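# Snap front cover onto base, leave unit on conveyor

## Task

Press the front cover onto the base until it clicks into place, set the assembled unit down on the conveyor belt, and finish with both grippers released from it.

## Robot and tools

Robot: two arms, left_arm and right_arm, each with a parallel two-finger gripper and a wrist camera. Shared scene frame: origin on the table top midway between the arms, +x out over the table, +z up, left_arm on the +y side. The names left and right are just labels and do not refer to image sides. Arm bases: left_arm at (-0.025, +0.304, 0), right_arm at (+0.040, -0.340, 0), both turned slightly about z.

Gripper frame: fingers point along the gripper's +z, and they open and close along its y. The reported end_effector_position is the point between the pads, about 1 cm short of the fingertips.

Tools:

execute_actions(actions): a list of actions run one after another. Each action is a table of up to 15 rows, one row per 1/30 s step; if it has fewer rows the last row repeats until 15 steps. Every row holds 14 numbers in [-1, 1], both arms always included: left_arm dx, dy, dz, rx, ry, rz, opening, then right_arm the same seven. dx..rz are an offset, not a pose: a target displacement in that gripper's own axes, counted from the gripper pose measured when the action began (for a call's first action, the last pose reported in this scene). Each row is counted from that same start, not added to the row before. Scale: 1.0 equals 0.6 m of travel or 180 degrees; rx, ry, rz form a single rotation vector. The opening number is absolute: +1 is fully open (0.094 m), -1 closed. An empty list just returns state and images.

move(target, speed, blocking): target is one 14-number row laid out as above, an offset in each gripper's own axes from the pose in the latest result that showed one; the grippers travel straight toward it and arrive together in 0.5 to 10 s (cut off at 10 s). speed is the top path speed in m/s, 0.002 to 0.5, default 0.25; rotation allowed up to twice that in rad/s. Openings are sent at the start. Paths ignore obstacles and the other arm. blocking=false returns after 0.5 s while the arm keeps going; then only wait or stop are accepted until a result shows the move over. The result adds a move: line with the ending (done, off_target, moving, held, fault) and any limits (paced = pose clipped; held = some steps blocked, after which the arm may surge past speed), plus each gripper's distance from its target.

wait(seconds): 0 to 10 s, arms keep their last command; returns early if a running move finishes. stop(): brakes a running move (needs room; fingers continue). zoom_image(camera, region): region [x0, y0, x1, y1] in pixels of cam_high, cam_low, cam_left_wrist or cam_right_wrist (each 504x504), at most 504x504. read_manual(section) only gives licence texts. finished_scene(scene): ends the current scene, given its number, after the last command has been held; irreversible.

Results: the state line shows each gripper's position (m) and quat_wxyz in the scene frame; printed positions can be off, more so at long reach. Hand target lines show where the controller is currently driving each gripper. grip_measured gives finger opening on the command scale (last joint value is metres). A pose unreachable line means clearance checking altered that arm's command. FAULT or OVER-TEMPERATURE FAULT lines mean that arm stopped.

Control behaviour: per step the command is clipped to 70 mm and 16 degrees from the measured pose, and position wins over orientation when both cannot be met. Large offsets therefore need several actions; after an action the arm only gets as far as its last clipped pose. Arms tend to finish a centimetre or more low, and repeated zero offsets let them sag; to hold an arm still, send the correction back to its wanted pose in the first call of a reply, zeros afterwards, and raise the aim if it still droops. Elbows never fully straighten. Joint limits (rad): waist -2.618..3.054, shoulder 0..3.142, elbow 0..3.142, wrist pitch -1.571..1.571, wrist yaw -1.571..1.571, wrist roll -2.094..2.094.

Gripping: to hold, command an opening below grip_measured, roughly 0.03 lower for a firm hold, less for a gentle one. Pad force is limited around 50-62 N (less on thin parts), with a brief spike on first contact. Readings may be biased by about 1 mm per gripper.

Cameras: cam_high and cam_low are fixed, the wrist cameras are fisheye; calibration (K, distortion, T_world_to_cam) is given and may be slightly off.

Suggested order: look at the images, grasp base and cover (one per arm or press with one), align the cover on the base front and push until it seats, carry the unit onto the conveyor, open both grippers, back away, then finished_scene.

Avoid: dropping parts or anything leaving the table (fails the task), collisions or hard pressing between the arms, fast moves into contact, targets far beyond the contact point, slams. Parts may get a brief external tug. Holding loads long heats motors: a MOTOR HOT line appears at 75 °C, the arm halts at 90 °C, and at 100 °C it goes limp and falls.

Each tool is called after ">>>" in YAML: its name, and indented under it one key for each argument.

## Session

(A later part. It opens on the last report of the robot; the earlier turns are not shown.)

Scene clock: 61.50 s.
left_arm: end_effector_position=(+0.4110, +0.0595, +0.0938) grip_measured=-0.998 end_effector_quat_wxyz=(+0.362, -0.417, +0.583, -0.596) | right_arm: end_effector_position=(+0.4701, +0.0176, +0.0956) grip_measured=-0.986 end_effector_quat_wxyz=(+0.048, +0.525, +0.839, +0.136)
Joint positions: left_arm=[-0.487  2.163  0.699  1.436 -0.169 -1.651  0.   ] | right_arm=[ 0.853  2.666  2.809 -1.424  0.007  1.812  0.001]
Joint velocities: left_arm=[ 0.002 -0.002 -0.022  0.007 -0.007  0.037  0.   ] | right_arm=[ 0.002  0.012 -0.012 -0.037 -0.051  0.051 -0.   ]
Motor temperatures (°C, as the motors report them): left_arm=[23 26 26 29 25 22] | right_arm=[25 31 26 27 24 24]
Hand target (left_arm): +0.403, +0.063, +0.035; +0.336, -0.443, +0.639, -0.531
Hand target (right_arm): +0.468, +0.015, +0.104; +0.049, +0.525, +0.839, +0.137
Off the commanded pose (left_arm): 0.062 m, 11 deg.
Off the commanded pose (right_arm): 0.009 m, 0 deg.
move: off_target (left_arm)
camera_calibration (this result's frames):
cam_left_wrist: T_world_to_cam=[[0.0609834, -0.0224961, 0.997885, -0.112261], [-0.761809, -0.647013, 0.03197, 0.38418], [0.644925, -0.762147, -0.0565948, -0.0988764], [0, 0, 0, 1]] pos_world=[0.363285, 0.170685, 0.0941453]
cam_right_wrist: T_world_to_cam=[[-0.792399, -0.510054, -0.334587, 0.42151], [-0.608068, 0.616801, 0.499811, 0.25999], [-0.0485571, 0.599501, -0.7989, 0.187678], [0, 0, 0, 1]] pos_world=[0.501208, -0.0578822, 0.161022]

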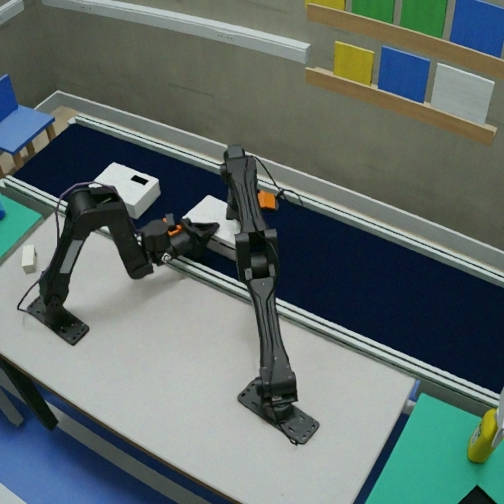

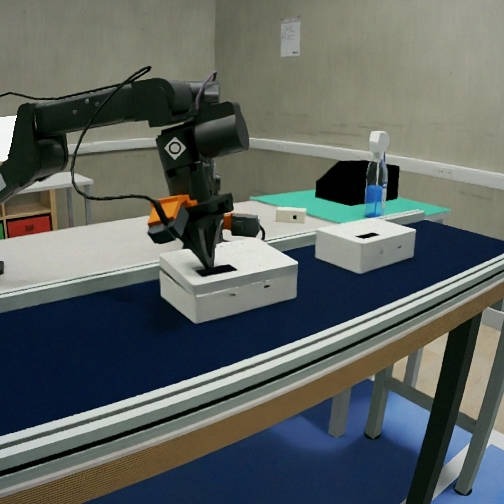

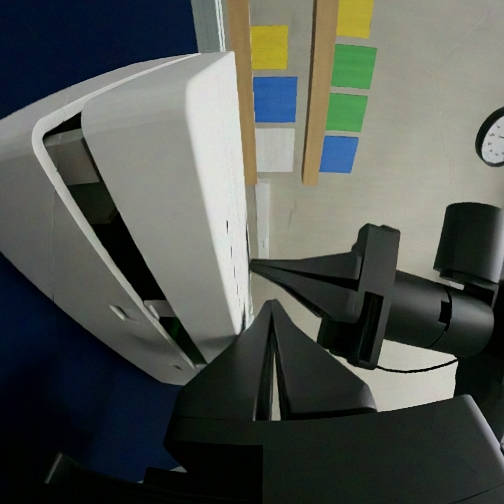

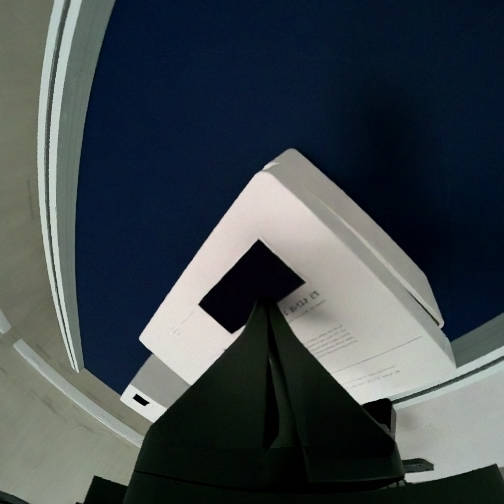

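>>> move:
  target: [-0.077,-0.06,-0.045,-0.47,0,0,-1,0.032,-0.093,-0.06,0.089,-0.02,0,-1]
  speed: 0.3

Scene clock: 64.83 s.
left_arm: end_effector_position=(+0.4272, +0.0921, +0.1318) grip_measured=-0.998 end_effector_quat_wxyz=(+0.090, -0.553, +0.801, -0.212) | right_arm: end_effector_position=(+0.4254, +0.0075, +0.1082) grip_measured=-0.986 end_effector_quat_wxyz=(+0.026, +0.529, +0.845, +0.079)
Joint positions: left_arm=[-0.331  2.031  1.788 -0.867  0.066 -1.64   0.   ] | right_arm=[ 0.893  2.589  2.74  -1.554  0.006  1.852  0.001]
Joint velocities: left_arm=[-0.007 -0.002  0.022 -0.037  0.007 -0.051  0.001] | right_arm=[-0.032  0.002 -0.007 -0.007 -0.081 -0.022 -0.001]
Motor temperatures (°C, as the motors report them): left_arm=[23 27 26 29 25 22] | right_arm=[25 31 26 27 24 24]
Hand target (left_arm): +0.428, +0.092, +0.132; +0.091, -0.553, +0.801, -0.213
Hand target (right_arm): +0.426, +0.007, +0.108; +0.026, +0.529, +0.845, +0.079
Off the commanded pose (left_arm): 0.031 m, 22 deg; orientation clipped at the last step of the last action.
Off the commanded pose (right_arm): 0.022 m, 9 deg.
elbow stopped short (right arm): the move would have taken joint 3 (elbow) straighter than the controller allows; a more bent joint 3 avoids this.
move: held (left_arm, right_arm); limits=paced,held; held on 19 of 84 steps (left_arm, right_arm), including the last (left_arm, right_arm)
pose unreachable (left arm): on one or more control steps of this call, first in action 0 (counted from 0), this arm could not follow its commanded pose, so it was not sent that pose on those steps. On the call's last step it was still not sent that pose. It may still have moved: this result reports where it is.
cause: the commanded pose would bring a part of the arm too close to another arm (this arm's wrist (the part past joint 4) and the other arm's wrist (the part past joint 4)).
pose unreachable (right arm): on one or more control steps of this call, first in action 0 (counted from 0), this arm could not follow its commanded pose, so it was not sent that pose on those steps. On the call's last step it was still not sent that pose. It may still have moved: this result reports where it is.
cause: the commanded pose would bring a part of the arm too close to another arm (this arm's wrist (the part past joint 4) and the other arm's wrist (the part past joint 4)).
camera_calibration (this result's frames):
cam_left_wrist: T_world_to_cam=[[0.832211, -0.373759, 0.409546, -0.37], [-0.542125, -0.703442, 0.459642, 0.271334], [0.116297, -0.604544, -0.788036, 0.225415], [0, 0, 0, 1]] pos_world=[0.428801, 0.18885, 0.204451]
cam_right_wrist: T_world_to_cam=[[-0.818879, -0.531342, -0.217055, 0.383913], [-0.559012, 0.652557, 0.511541, 0.210361], [-0.130163, 0.540227, -0.831392, 0.240341], [0, 0, 0, 1]] pos_world=[0.463256, -0.0631219, 0.175539]

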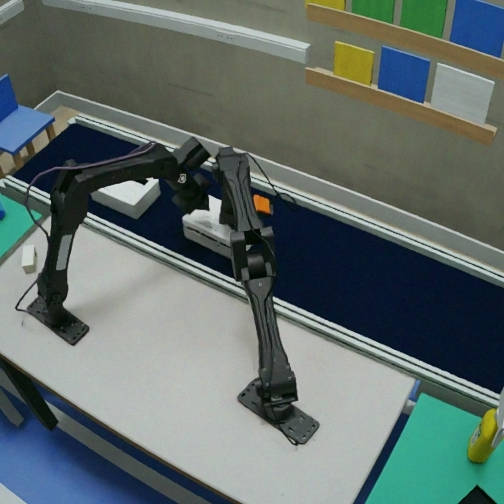

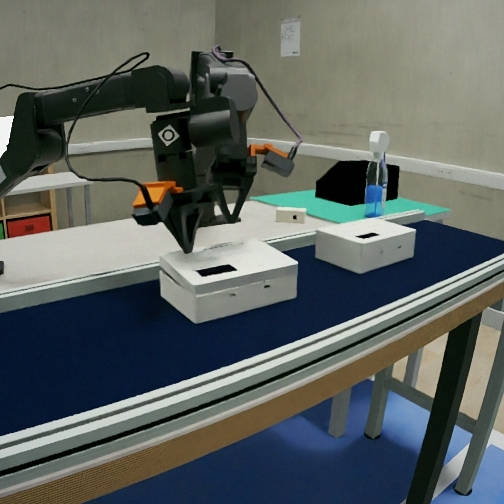

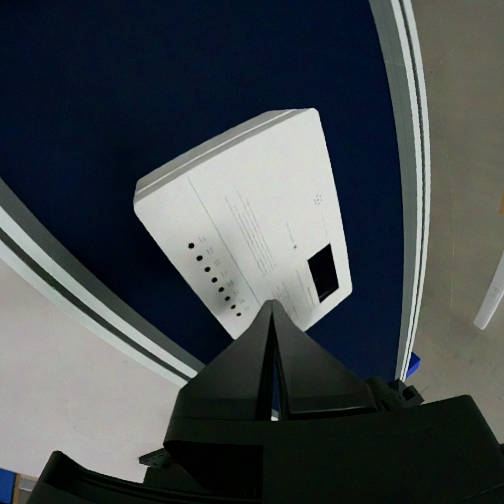

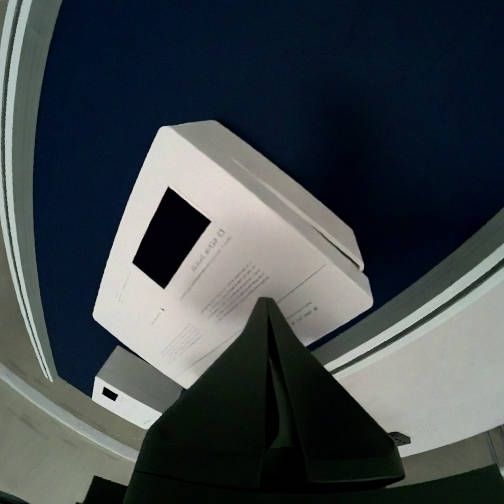

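>>> move:
  target: [0,0,0,0,0,0,-1,-0.3,-0.1,-0.08,0,0,0,-1]
  speed: 0.3

>>> move:
  target: [0.052,0.032,0.027,-0.08,0,0,-1,0,0,0,0,0,0,-1]
  speed: 0.15

>>> move:
  target: [0,0,0.08,0,0,0,-1,0,0,0,0,0,0,-1]
  speed: 0.04

Scene clock: 66.50 s.
left_arm: end_effector_position=(+0.4272, +0.0921, +0.1318) grip_measured=-0.998 end_effector_quat_wxyz=(+0.090, -0.553, +0.801, -0.212) | right_arm: end_effector_position=(+0.4475, -0.1882, +0.1353) grip_measured=-0.986 end_effector_quat_wxyz=(+0.026, +0.537, +0.840, +0.072)
Joint positions: left_arm=[-0.331  2.031  1.788 -0.867  0.066 -1.64   0.   ] | right_arm=[ 0.494  2.081  1.967 -1.312 -0.047  1.476  0.001]
Joint velocities: left_arm=[ 0.007  0.007 -0.007  0.022  0.022  0.007  0.001] | right_arm=[-0.007 -0.012  0.007  0.007 -0.095 -0.007 -0.001]
Motor temperatures (°C, as the motors report them): left_arm=[23 27 26 29 25 22] | right_arm=[25 31 26 27 24 24]
Hand target (left_arm): +0.427, +0.092, +0.132; +0.090, -0.553, +0.801, -0.212
Hand target (right_arm): +0.444, -0.186, +0.137; +0.027, +0.529, +0.845, +0.076
Off the commanded pose (left_arm): 0.000 m, 0 deg.
Off the commanded pose (right_arm): 0.005 m, 1 deg.
move: done
camera_calibration (this result's frames):
cam_left_wrist: T_world_to_cam=[[0.832211, -0.373759, 0.409546, -0.37], [-0.542125, -0.703442, 0.459642, 0.271334], [0.116297, -0.604544, -0.788036, 0.225415], [0, 0, 0, 1]] pos_world=[0.428801, 0.18885, 0.204451]
cam_right_wrist: T_world_to_cam=[[-0.831, -0.51773, -0.203457, 0.309974], [-0.541661, 0.669829, 0.50787, 0.332512], [-0.126657, 0.532245, -0.837062, 0.369107], [0, 0, 0, 1]] pos_world=[0.484447, -0.258699, 0.203159]

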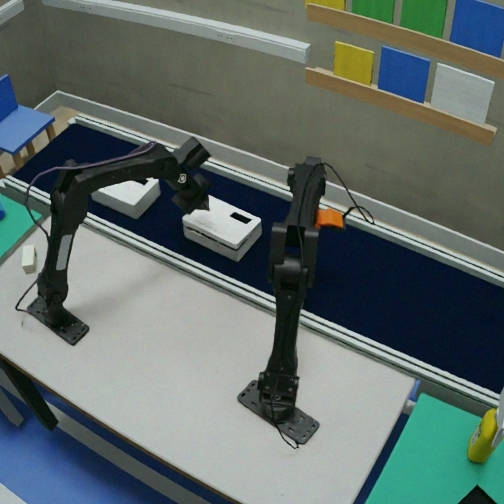

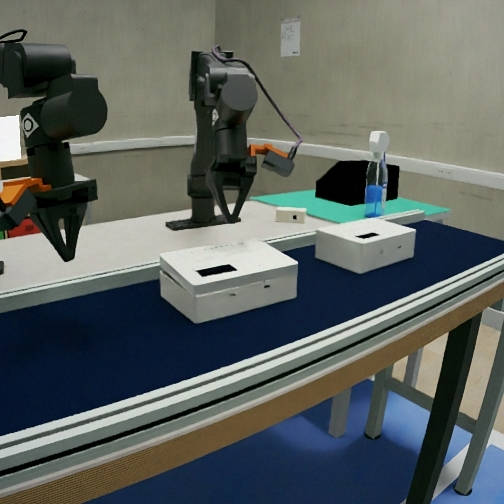

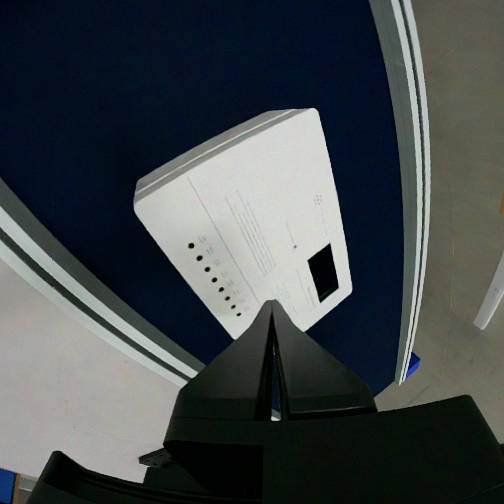

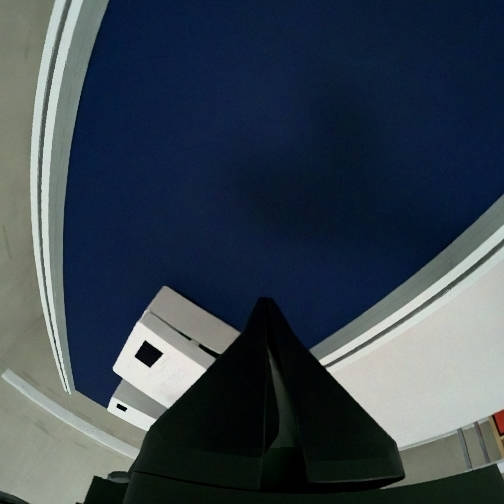

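Scene clock: 67.90 s.
left_arm: end_effector_position=(+0.4084, +0.0680, +0.1094) grip_measured=-0.998 end_effector_quat_wxyz=(+0.024, -0.561, +0.819, -0.115) | right_arm: end_effector_position=(+0.4475, -0.1882, +0.1353) grip_measured=-0.986 end_effector_quat_wxyz=(+0.026, +0.537, +0.840, +0.072)
Joint positions: left_arm=[-0.391  2.258  2.132 -1.218  0.066 -1.685  0.   ] | right_arm=[ 0.494  2.081  1.967 -1.312 -0.047  1.476  0.001]
Joint velocities: left_arm=[ 0.007 -0.002 -0.007 -0.022  0.007 -0.007  0.001] | right_arm=[-0.012  0.002 -0.012 -0.022 -0.007 -0.007  0.001]
Motor temperatures (°C, as the motors report them): left_arm=[23 27 26 28 25 22] | right_arm=[25 31 26 27 24 24]
Hand target (left_arm): +0.405, +0.065, +0.110; +0.020, -0.561, +0.820, -0.109
Hand target (right_arm): +0.447, -0.188, +0.135; +0.026, +0.537, +0.840, +0.071
Off the commanded pose (left_arm): 0.005 m, 1 deg.
Off the commanded pose (right_arm): 0.000 m, 0 deg.
move: done
camera_calibration (this result's frames):
cam_left_wrist: T_world_to_cam=[[0.890967, -0.414993, 0.18428, -0.350777], [-0.448053, -0.737661, 0.505078, 0.213521], [-0.0736676, -0.532575, -0.843171, 0.274155], [0, 0, 0, 1]] pos_world=[0.428396, 0.157945, 0.187956]
cam_right_wrist: T_world_to_cam=[[-0.831, -0.51773, -0.203457, 0.309974], [-0.541661, 0.669829, 0.50787, 0.332512], [-0.126657, 0.532245, -0.837062, 0.369107], [0, 0, 0, 1]] pos_world=[0.484447, -0.258699, 0.203159]

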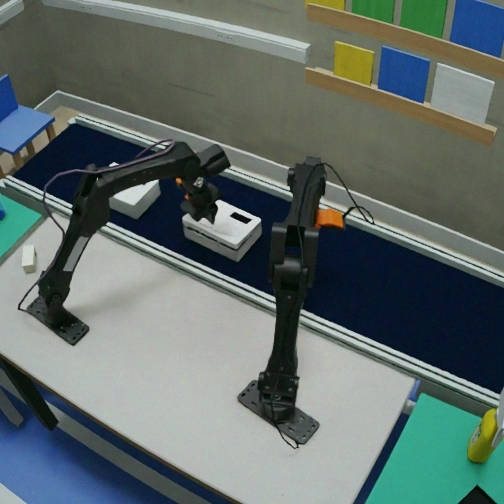

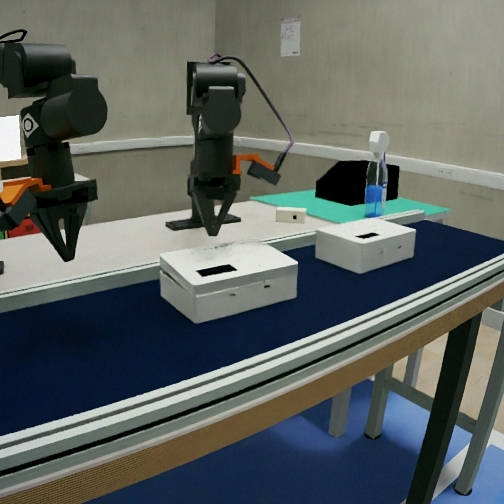

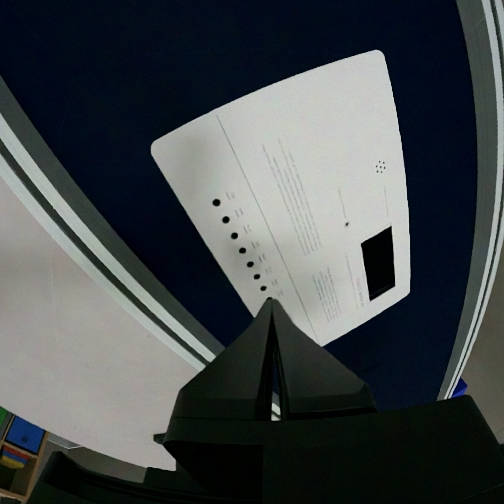

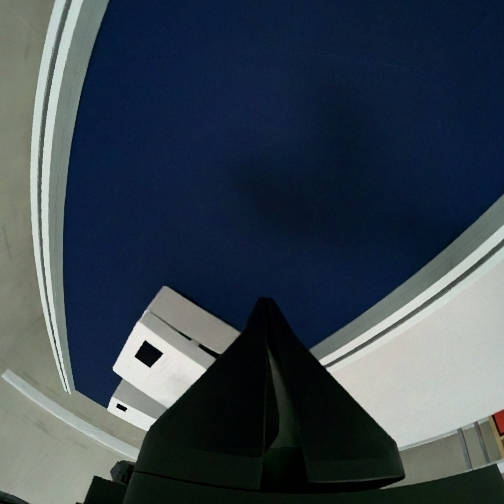

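Scene clock: 69.43 s.
left_arm: end_effector_position=(+0.4260, +0.0590, +0.0879) grip_measured=-0.998 end_effector_quat_wxyz=(+0.040, -0.558, +0.816, -0.144) | right_arm: end_effector_position=(+0.4475, -0.1882, +0.1353) grip_measured=-0.986 end_effector_quat_wxyz=(+0.026, +0.537, +0.840, +0.072)
Joint positions: left_arm=[-0.391  2.269  2.046 -1.055  0.066 -1.685  0.   ] | right_arm=[ 0.494  2.081  1.967 -1.312 -0.047  1.476  0.001]
Joint velocities: left_arm=[-0.002  0.002  0.012 -0.007  0.022 -0.037 -0.001] | right_arm=[ 0.017  0.002 -0.002  0.022 -0.007  0.037 -0.   ]
Motor temperatures (°C, as the motors report them): left_arm=[23 27 26 28 25 22] | right_arm=[25 31 26 27 24 24]
Hand target (left_arm): +0.416, +0.061, +0.063; +0.024, -0.561, +0.819, -0.115
Hand target (right_arm): +0.447, -0.188, +0.135; +0.026, +0.537, +0.840, +0.072
Off the commanded pose (left_arm): 0.027 m, 4 deg.
Off the commanded pose (right_arm): 0.000 m, 0 deg.
move: off_target (left_arm)
camera_calibration (this result's frames):
cam_left_wrist: T_world_to_cam=[[0.878009, -0.408317, 0.249753, -0.366857], [-0.478054, -0.722204, 0.499885, 0.237933], [-0.023739, -0.558299, -0.8293, 0.231473], [0, 0, 0, 1]] pos_world=[0.441344, 0.151273, 0.164645]
cam_right_wrist: T_world_to_cam=[[-0.831, -0.51773, -0.203457, 0.309974], [-0.541661, 0.669829, 0.50787, 0.332512], [-0.126657, 0.532245, -0.837062, 0.369107], [0, 0, 0, 1]] pos_world=[0.484447, -0.258699, 0.203159]

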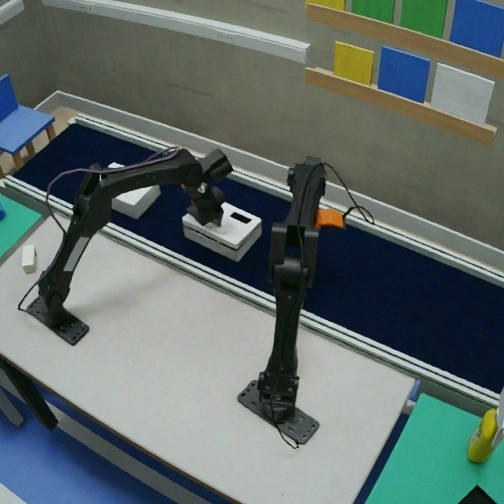

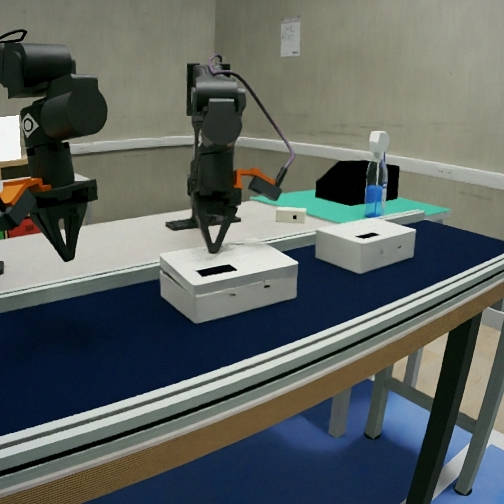

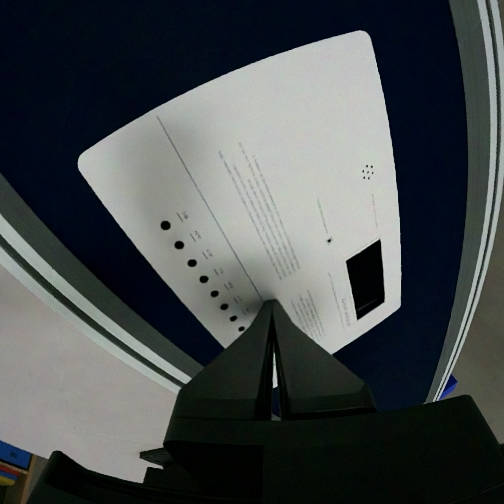

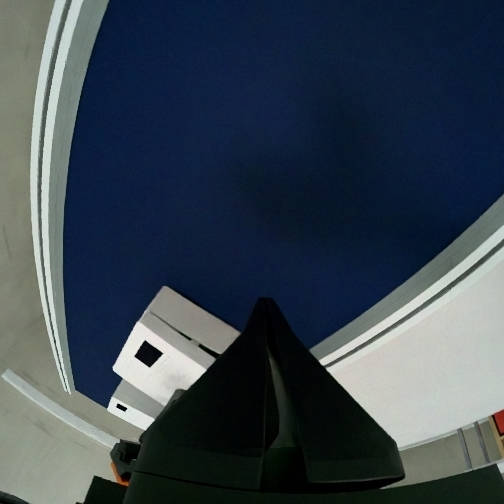

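>>> move:
  target: [0,0.045,0.095,-0.04,0,0,-1,0,0,0,0,0,0,-1]
  speed: 0.05

>>> zoom_image:
  camera: "cam_high"
  region: [150, 170, 290, 280]

Scene clock: 71.17 s.
left_arm: end_effector_position=(+0.4356, +0.0537, +0.0852) grip_measured=-0.998 end_effector_quat_wxyz=(+0.047, -0.556, +0.814, -0.160) | right_arm: end_effector_position=(+0.4475, -0.1882, +0.1353) grip_measured=-0.986 end_effector_quat_wxyz=(+0.026, +0.537, +0.840, +0.072)
Joint positions: left_arm=[-0.391  2.281  2.046 -1.007  0.068 -1.685  0.   ] | right_arm=[ 0.494  2.081  1.967 -1.312 -0.047  1.476  0.001]
Joint velocities: left_arm=[-0.007  0.007 -0.002  0.022 -0.022 -0.037  0.001] | right_arm=[ 0.007 -0.017  0.007 -0.007  0.022 -0.037 -0.   ]
Motor temperatures (°C, as the motors report them): left_arm=[23 27 26 28 25 22] | right_arm=[25 31 26 27 24 24]
Hand target (left_arm): +0.412, +0.060, +0.030; +0.005, -0.560, +0.823, -0.093
Hand target (right_arm): +0.447, -0.188, +0.135; +0.026, +0.537, +0.840, +0.072
Off the commanded pose (left_arm): 0.063 m, 9 deg.
Off the commanded pose (right_arm): 0.000 m, 0 deg.
move: off_target (left_arm)
camera_calibration (this result's frames):
cam_left_wrist: T_world_to_cam=[[0.869582, -0.404045, 0.283857, -0.37625], [-0.493786, -0.71323, 0.497472, 0.246618], [0.001454, -0.572758, -0.819724, 0.215578], [0, 0, 0, 1]] pos_world=[0.448644, 0.147348, 0.16083]
cam_right_wrist: T_world_to_cam=[[-0.831, -0.51773, -0.203457, 0.309974], [-0.541661, 0.669829, 0.50787, 0.332512], [-0.126657, 0.532245, -0.837062, 0.369107], [0, 0, 0, 1]] pos_world=[0.484447, -0.258699, 0.203159]

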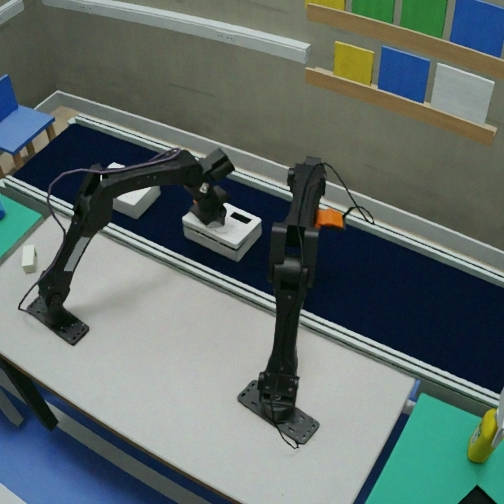

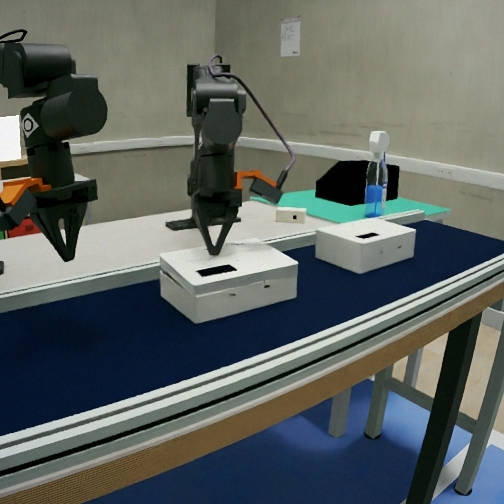

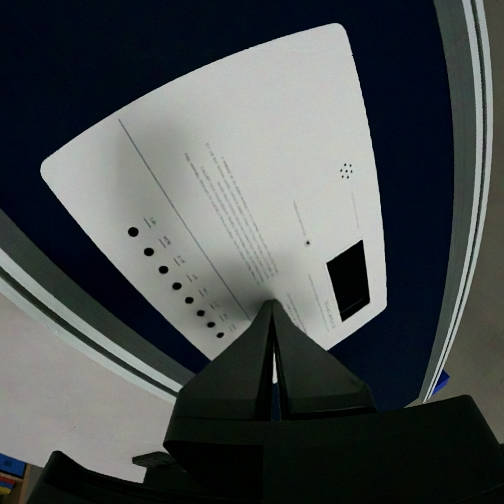

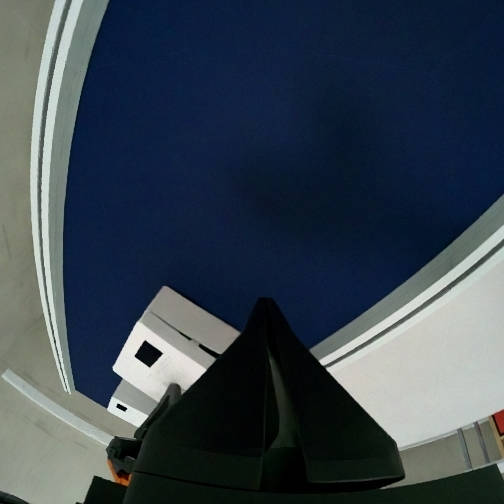

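Region (150, 170, 290, 280) of cam_high's 504x504 image, scaled by 3.600, with more detail than that image has; it fills the top 396 rows of this view, and the rest is white.

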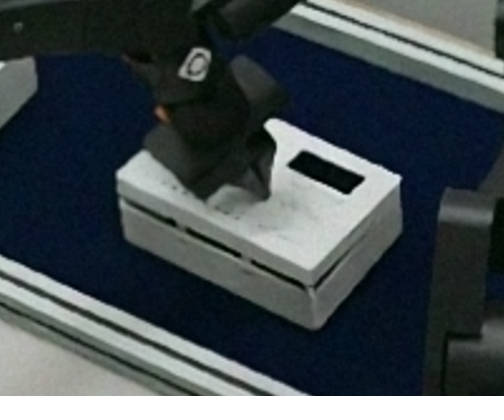

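>>> execute_actions:
  actions: []

Scene clock: 71.77 s.
left_arm: end_effector_position=(+0.4358, +0.0536, +0.0853) grip_measured=-0.998 end_effector_quat_wxyz=(+0.048, -0.556, +0.814, -0.160) | right_arm: end_effector_position=(+0.4475, -0.1882, +0.1353) grip_measured=-0.986 end_effector_quat_wxyz=(+0.026, +0.537, +0.840, +0.072)
Joint positions: left_arm=[-0.391  2.281  2.046 -1.006  0.068 -1.685  0.   ] | right_arm=[ 0.494  2.081  1.967 -1.312 -0.047  1.476  0.001]
Joint velocities: left_arm=[-0.002 -0.002  0.012  0.022  0.051 -0.037 -0.001] | right_arm=[-0.032 -0.002 -0.002 -0.037  0.051 -0.037 -0.   ]
Motor temperatures (°C, as the motors report them): left_arm=[23 27 26 28 25 22] | right_arm=[25 31 26 27 24 24]
Hand target (left_arm): +0.412, +0.060, +0.030; +0.005, -0.560, +0.823, -0.093
Hand target (right_arm): +0.447, -0.188, +0.135; +0.026, +0.537, +0.840, +0.072
Off the commanded pose (left_arm): 0.063 m, 9 deg.
Off the commanded pose (right_arm): 0.000 m, 0 deg.
camera_calibration (this result's frames):
cam_left_wrist: T_world_to_cam=[[0.869389, -0.403946, 0.284588, -0.376423], [-0.494124, -0.713056, 0.497386, 0.246753], [0.00200989, -0.573044, -0.819522, 0.215337], [0, 0, 0, 1]] pos_world=[0.448752, 0.147292, 0.160867]
cam_right_wrist: T_world_to_cam=[[-0.831, -0.51773, -0.203457, 0.309974], [-0.541661, 0.669829, 0.50787, 0.332512], [-0.126657, 0.532245, -0.837062, 0.369107], [0, 0, 0, 1]] pos_world=[0.484447, -0.258699, 0.203159]

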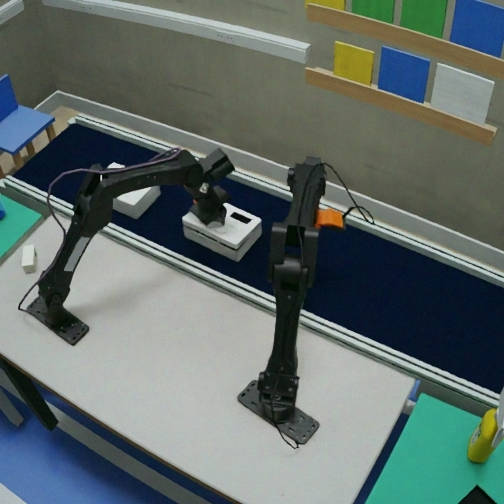

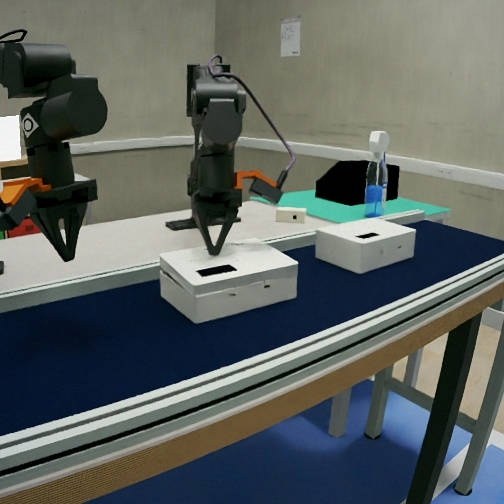

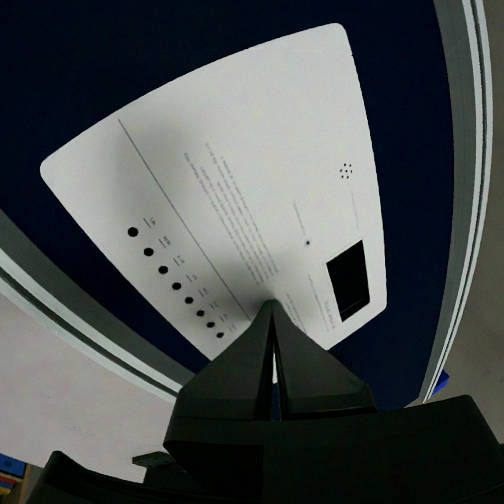

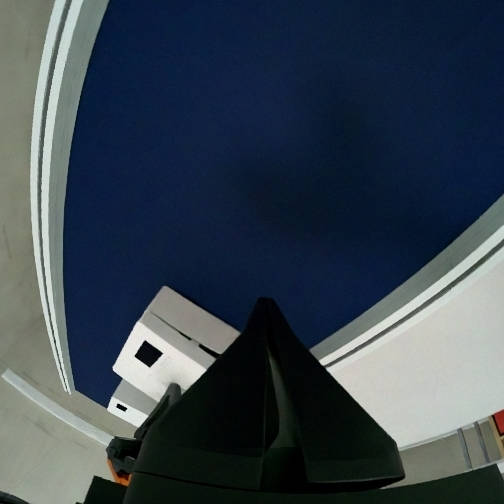

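>>> move:
  target: [0.005,-0.016,-0.047,0,0,0,-1,0,0,0,0,0,0,-1]
  speed: 0.15

>>> move:
  target: [-0.048,0.079,-0.031,-0.125,-0.04,0,-1,0,0,0,0,0,0,-1]
  speed: 0.15

Scene clock: 73.57 s.
left_arm: end_effector_position=(+0.4375, +0.0528, +0.1150) grip_measured=-0.998 end_effector_quat_wxyz=(+0.051, -0.555, +0.813, -0.166) | right_arm: end_effector_position=(+0.4475, -0.1882, +0.1353) grip_measured=-0.986 end_effector_quat_wxyz=(+0.026, +0.537, +0.840, +0.072)
Joint positions: left_arm=[-0.391  2.284  2.165 -1.109  0.068 -1.685  0.   ] | right_arm=[ 0.494  2.081  1.967 -1.312 -0.047  1.476  0.001]
Joint velocities: left_arm=[-0.027 -0.017  0.007  0.022  0.022  0.037  0.002] | right_arm=[ 0.007 -0.012  0.002  0.022  0.037  0.007  0.   ]
Motor temperatures (°C, as the motors report them): left_arm=[23 27 26 28 25 22] | right_arm=[25 31 26 27 24 24]
Hand target (left_arm): +0.436, +0.053, +0.115; +0.048, -0.556, +0.814, -0.160
Hand target (right_arm): +0.447, -0.188, +0.135; +0.026, +0.537, +0.840, +0.072
Off the commanded pose (left_arm): 0.002 m, 1 deg.
Off the commanded pose (right_arm): 0.000 m, 0 deg.
move: done
camera_calibration (this result's frames):
cam_left_wrist: T_world_to_cam=[[0.865936, -0.402166, 0.297351, -0.386754], [-0.500018, -0.710019, 0.495838, 0.23477], [0.0117155, -0.578044, -0.815921, 0.234814], [0, 0, 0, 1]] pos_world=[0.449542, 0.146885, 0.190183]
cam_right_wrist: T_world_to_cam=[[-0.831, -0.51773, -0.203457, 0.309974], [-0.541661, 0.669829, 0.50787, 0.332512], [-0.126657, 0.532245, -0.837062, 0.369107], [0, 0, 0, 1]] pos_world=[0.484447, -0.258699, 0.203159]

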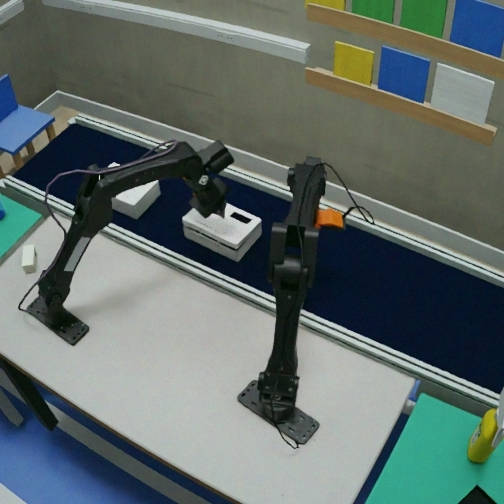

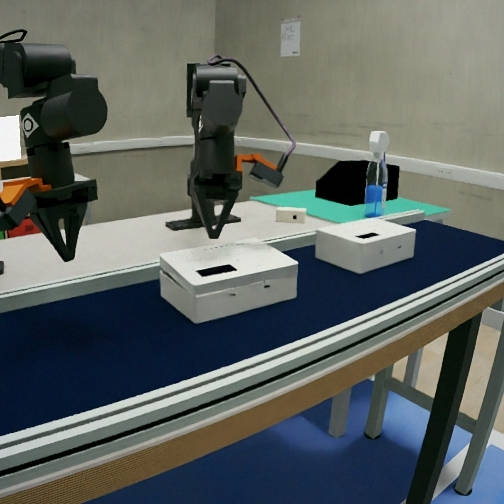

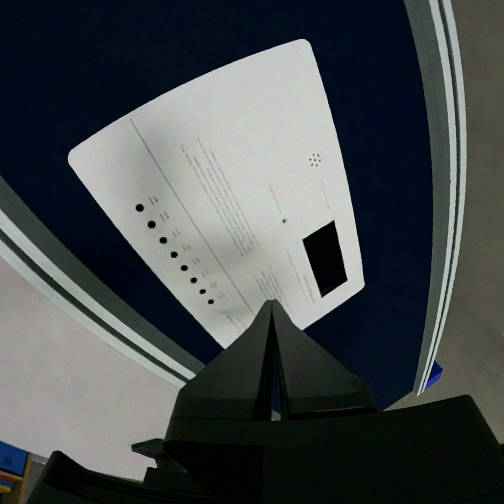

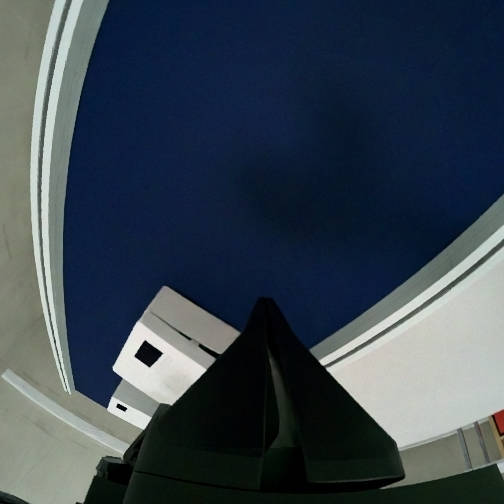

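Scene clock: 75.40 s.
left_arm: end_effector_position=(+0.4044, +0.0873, +0.1099) grip_measured=-0.998 end_effector_quat_wxyz=(+0.013, -0.565, +0.824, -0.032) | right_arm: end_effector_position=(+0.4475, -0.1882, +0.1353) grip_measured=-0.986 end_effector_quat_wxyz=(+0.026, +0.537, +0.840, +0.072)
Joint positions: left_arm=[-0.38   2.438  2.473 -1.536  0.008 -1.667  0.   ] | right_arm=[ 0.494  2.081  1.967 -1.312 -0.047  1.476  0.001]
Joint velocities: left_arm=[-0.002 -0.012 -0.012  0.051 -0.051  0.051 -0.   ] | right_arm=[ 0.002  0.002  0.012  0.037 -0.022 -0.037  0.   ]
Motor temperatures (°C, as the motors report them): left_arm=[23 28 26 27 25 22] | right_arm=[25 30 26 27 24 24]
Hand target (left_arm): +0.401, +0.099, +0.113; +0.019, -0.566, +0.824, -0.018
Hand target (right_arm): +0.447, -0.188, +0.135; +0.026, +0.537, +0.840, +0.072
Off the commanded pose (left_arm): 0.013 m, 8 deg.
Off the commanded pose (right_arm): 0.000 m, 0 deg.
joint sent to its limit (left arm) — the command would take joint 4 (wrist pitch) past its lower limit, so that joint was sent only as far as its limit.
move: off_target (left_arm)
camera_calibration (this result's frames):
cam_left_wrist: T_world_to_cam=[[0.903666, -0.427101, 0.0311904, -0.326469], [-0.392994, -0.798156, 0.456621, 0.214014], [-0.170128, -0.42489, -0.889114, 0.319211], [0, 0, 0, 1]] pos_world=[0.433432, 0.167011, 0.196275]
cam_right_wrist: T_world_to_cam=[[-0.831, -0.51773, -0.203457, 0.309974], [-0.541661, 0.669829, 0.50787, 0.332512], [-0.126657, 0.532245, -0.837062, 0.369107], [0, 0, 0, 1]] pos_world=[0.484447, -0.258699, 0.203159]

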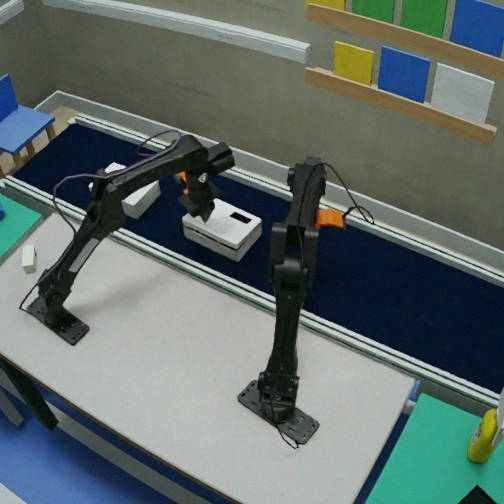

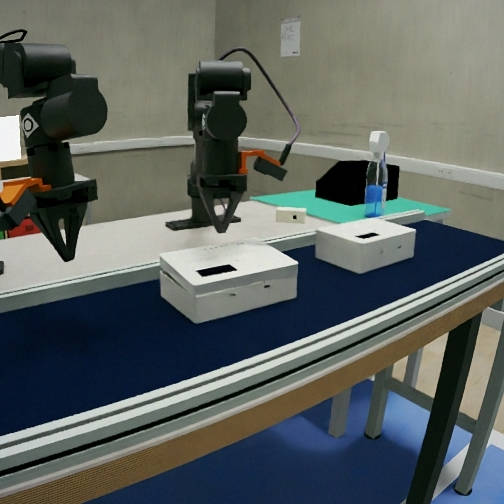

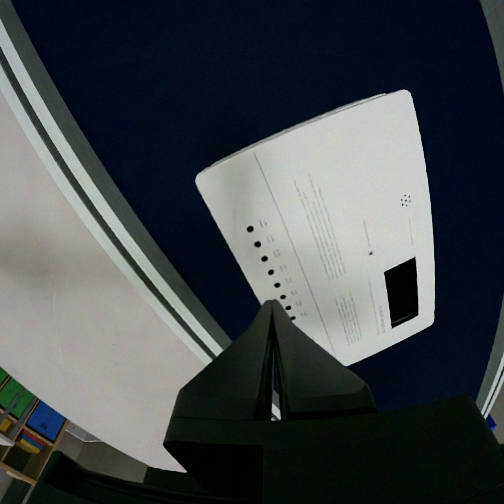

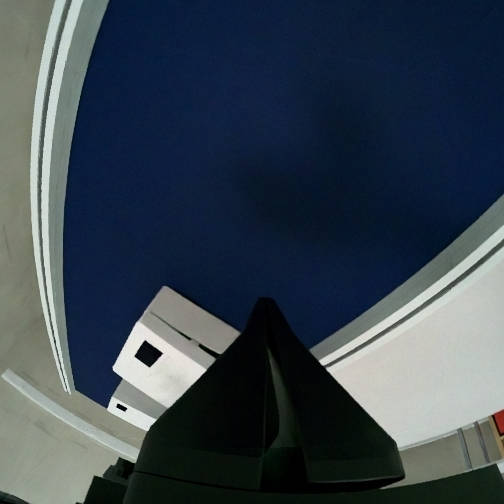

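>>> move:
  target: [0,0,0.13,0,0,0,-1,0,0,0,0,0,0,-1]
  speed: 0.05

>>> zoom_image:
  camera: "cam_high"
  region: [150,170,290,280]

Scene clock: 77.53 s.
left_arm: end_effector_position=(+0.4250, +0.0758, +0.0854) grip_measured=-0.998 end_effector_quat_wxyz=(+0.045, -0.562, +0.821, -0.096) | right_arm: end_effector_position=(+0.4475, -0.1882, +0.1353) grip_measured=-0.986 end_effector_quat_wxyz=(+0.026, +0.537, +0.840, +0.072)
Joint positions: left_arm=[-0.38   2.328  2.159 -1.191  0.014 -1.667  0.   ] | right_arm=[ 0.494  2.081  1.967 -1.312 -0.047  1.476  0.001]
Joint velocities: left_arm=[ 0.002 -0.002  0.002  0.022 -0.022 -0.007 -0.001] | right_arm=[ 0.012  0.017  0.012  0.007  0.037 -0.037  0.   ]
Motor temperatures (°C, as the motors report them): left_arm=[23 28 26 27 25 22] | right_arm=[25 30 26 27 24 24]
Hand target (left_arm): +0.406, +0.087, +0.036; +0.013, -0.565, +0.825, -0.033
Hand target (right_arm): +0.447, -0.188, +0.135; +0.026, +0.537, +0.840, +0.072
Off the commanded pose (left_arm): 0.056 m, 8 deg.
Off the commanded pose (right_arm): 0.000 m, 0 deg.
move: off_target (left_arm)
camera_calibration (this result's frames):
cam_left_wrist: T_world_to_cam=[[0.89057, -0.421194, 0.171699, -0.356183], [-0.450694, -0.766263, 0.457948, 0.246127], [-0.0613187, -0.485218, -0.87224, 0.252922], [0, 0, 0, 1]] pos_world=[0.443643, 0.161298, 0.169052]
cam_right_wrist: T_world_to_cam=[[-0.831, -0.51773, -0.203457, 0.309974], [-0.541661, 0.669829, 0.50787, 0.332512], [-0.126657, 0.532245, -0.837062, 0.369107], [0, 0, 0, 1]] pos_world=[0.484447, -0.258699, 0.203159]

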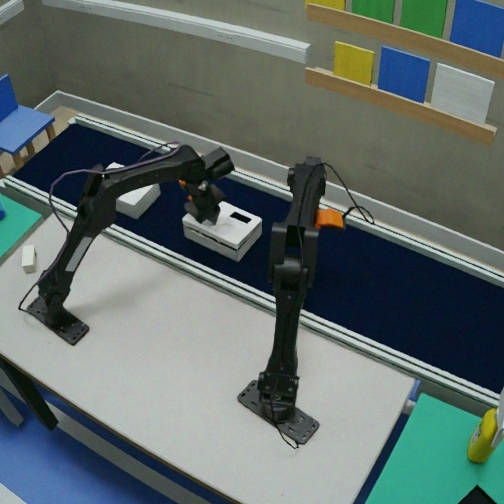

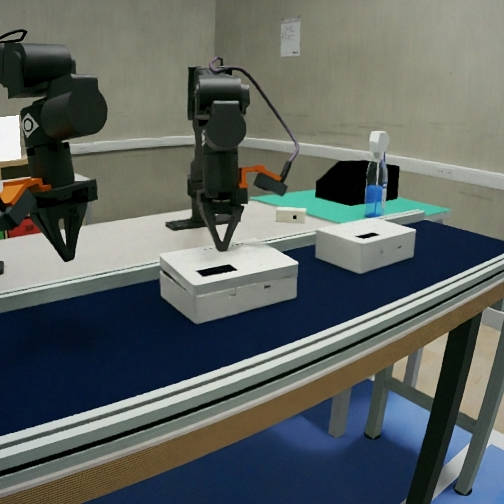

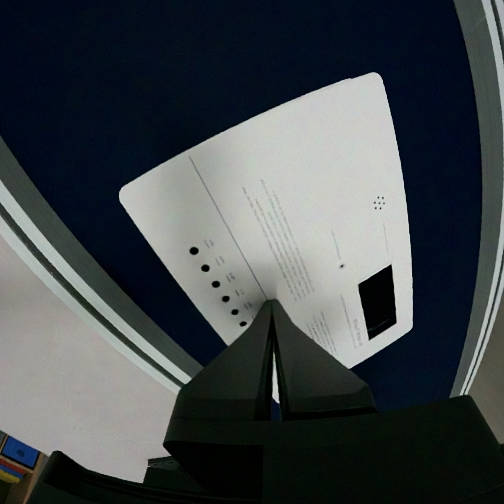

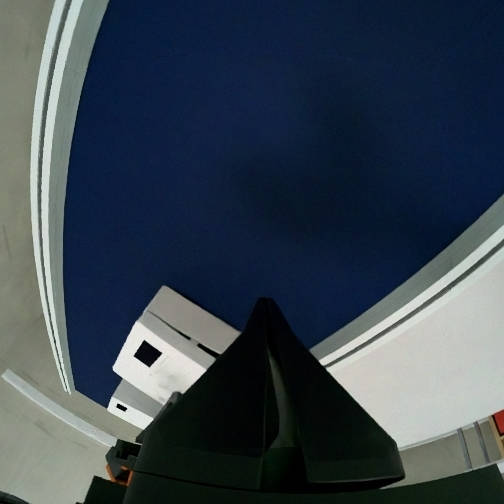

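Region (150, 170, 290, 280) of cam_high's 504x504 image, scaled by 3.600, with more detail than that image has; it fills the top 396 rows of this view, and the rest is white.

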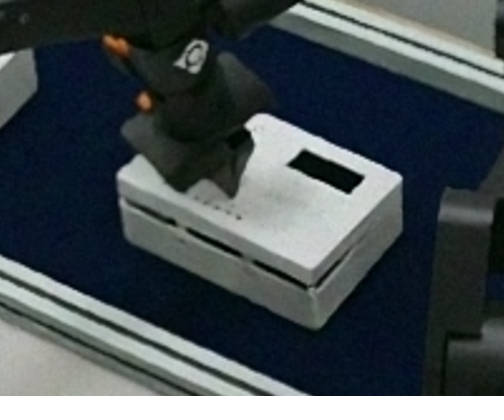

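>>> move:
  target: [-0.087,0.0755,-0.07,-0.066,-0.011,0,-1,0.294,0.045,0.034,0,0,0,-1]
  speed: 0.2

Scene clock: 80.10 s.
left_arm: end_effector_position=(+0.3948, +0.1389, +0.1171) grip_measured=-0.998 end_effector_quat_wxyz=(-0.001, -0.567, +0.824, -0.012) | right_arm: end_effector_position=(+0.3974, -0.0096, +0.1259) grip_measured=-0.986 end_effector_quat_wxyz=(+0.016, +0.530, +0.844, +0.081)
Joint positions: left_arm=[-0.285  2.324  2.301 -1.529  0.015 -1.576  0.   ] | right_arm=[ 0.898  2.327  2.328 -1.406 -0.012  1.863  0.001]
Joint velocities: left_arm=[-0.007  0.007  0.002  0.022 -0.007  0.022 -0.   ] | right_arm=[ 0.022 -0.017 -0.032 -0.051  0.007  0.037 -0.   ]
Motor temperatures (°C, as the motors report them): left_arm=[23 28 26 27 25 22] | right_arm=[25 30 26 27 24 24]
Hand target (left_arm): +0.396, +0.145, +0.116; +0.002, -0.566, +0.824, -0.001
Hand target (right_arm): +0.401, -0.014, +0.127; +0.025, +0.537, +0.840, +0.075
Off the commanded pose (left_arm): 0.006 m, 1 deg.
Off the commanded pose (right_arm): 0.006 m, 2 deg.
move: done
camera_calibration (this result's frames):
cam_left_wrist: T_world_to_cam=[[0.905176, -0.42464, -0.0183722, -0.291166], [-0.369543, -0.807613, 0.459564, 0.23979], [-0.209987, -0.409197, -0.887954, 0.35928], [0, 0, 0, 1]] pos_world=[0.427613, 0.217033, 0.203476]
cam_right_wrist: T_world_to_cam=[[-0.823079, -0.526576, -0.212739, 0.356914], [-0.550208, 0.646504, 0.528492, 0.191126], [-0.140754, 0.552041, -0.821851, 0.263777], [0, 0, 0, 1]] pos_world=[0.436055, -0.0812368, 0.191706]

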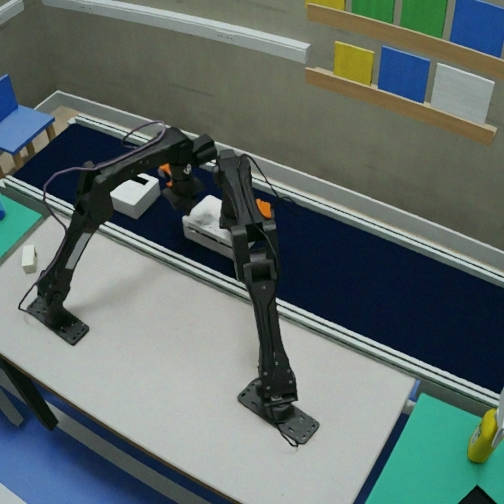

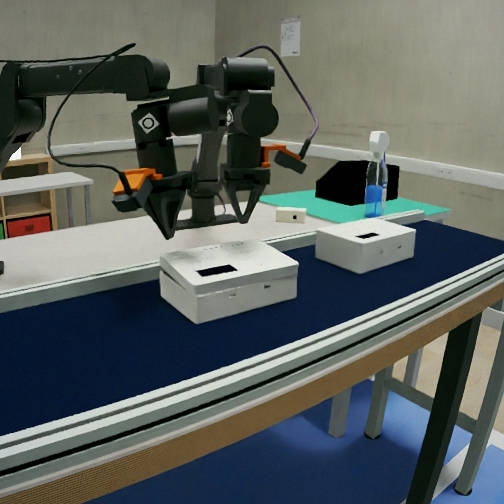

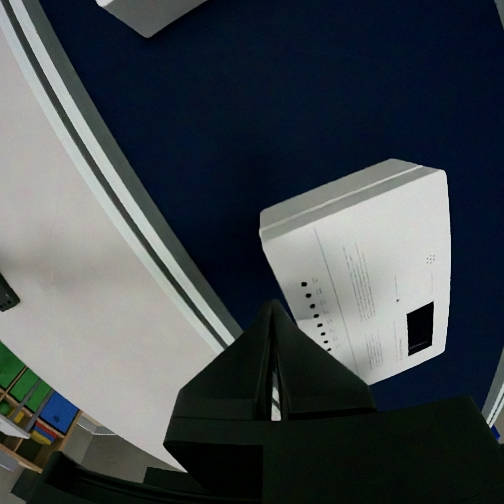

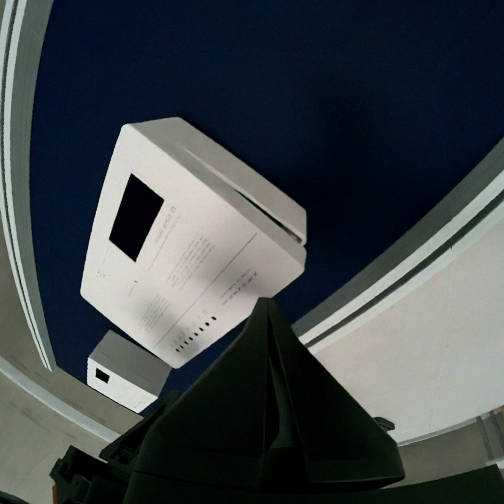

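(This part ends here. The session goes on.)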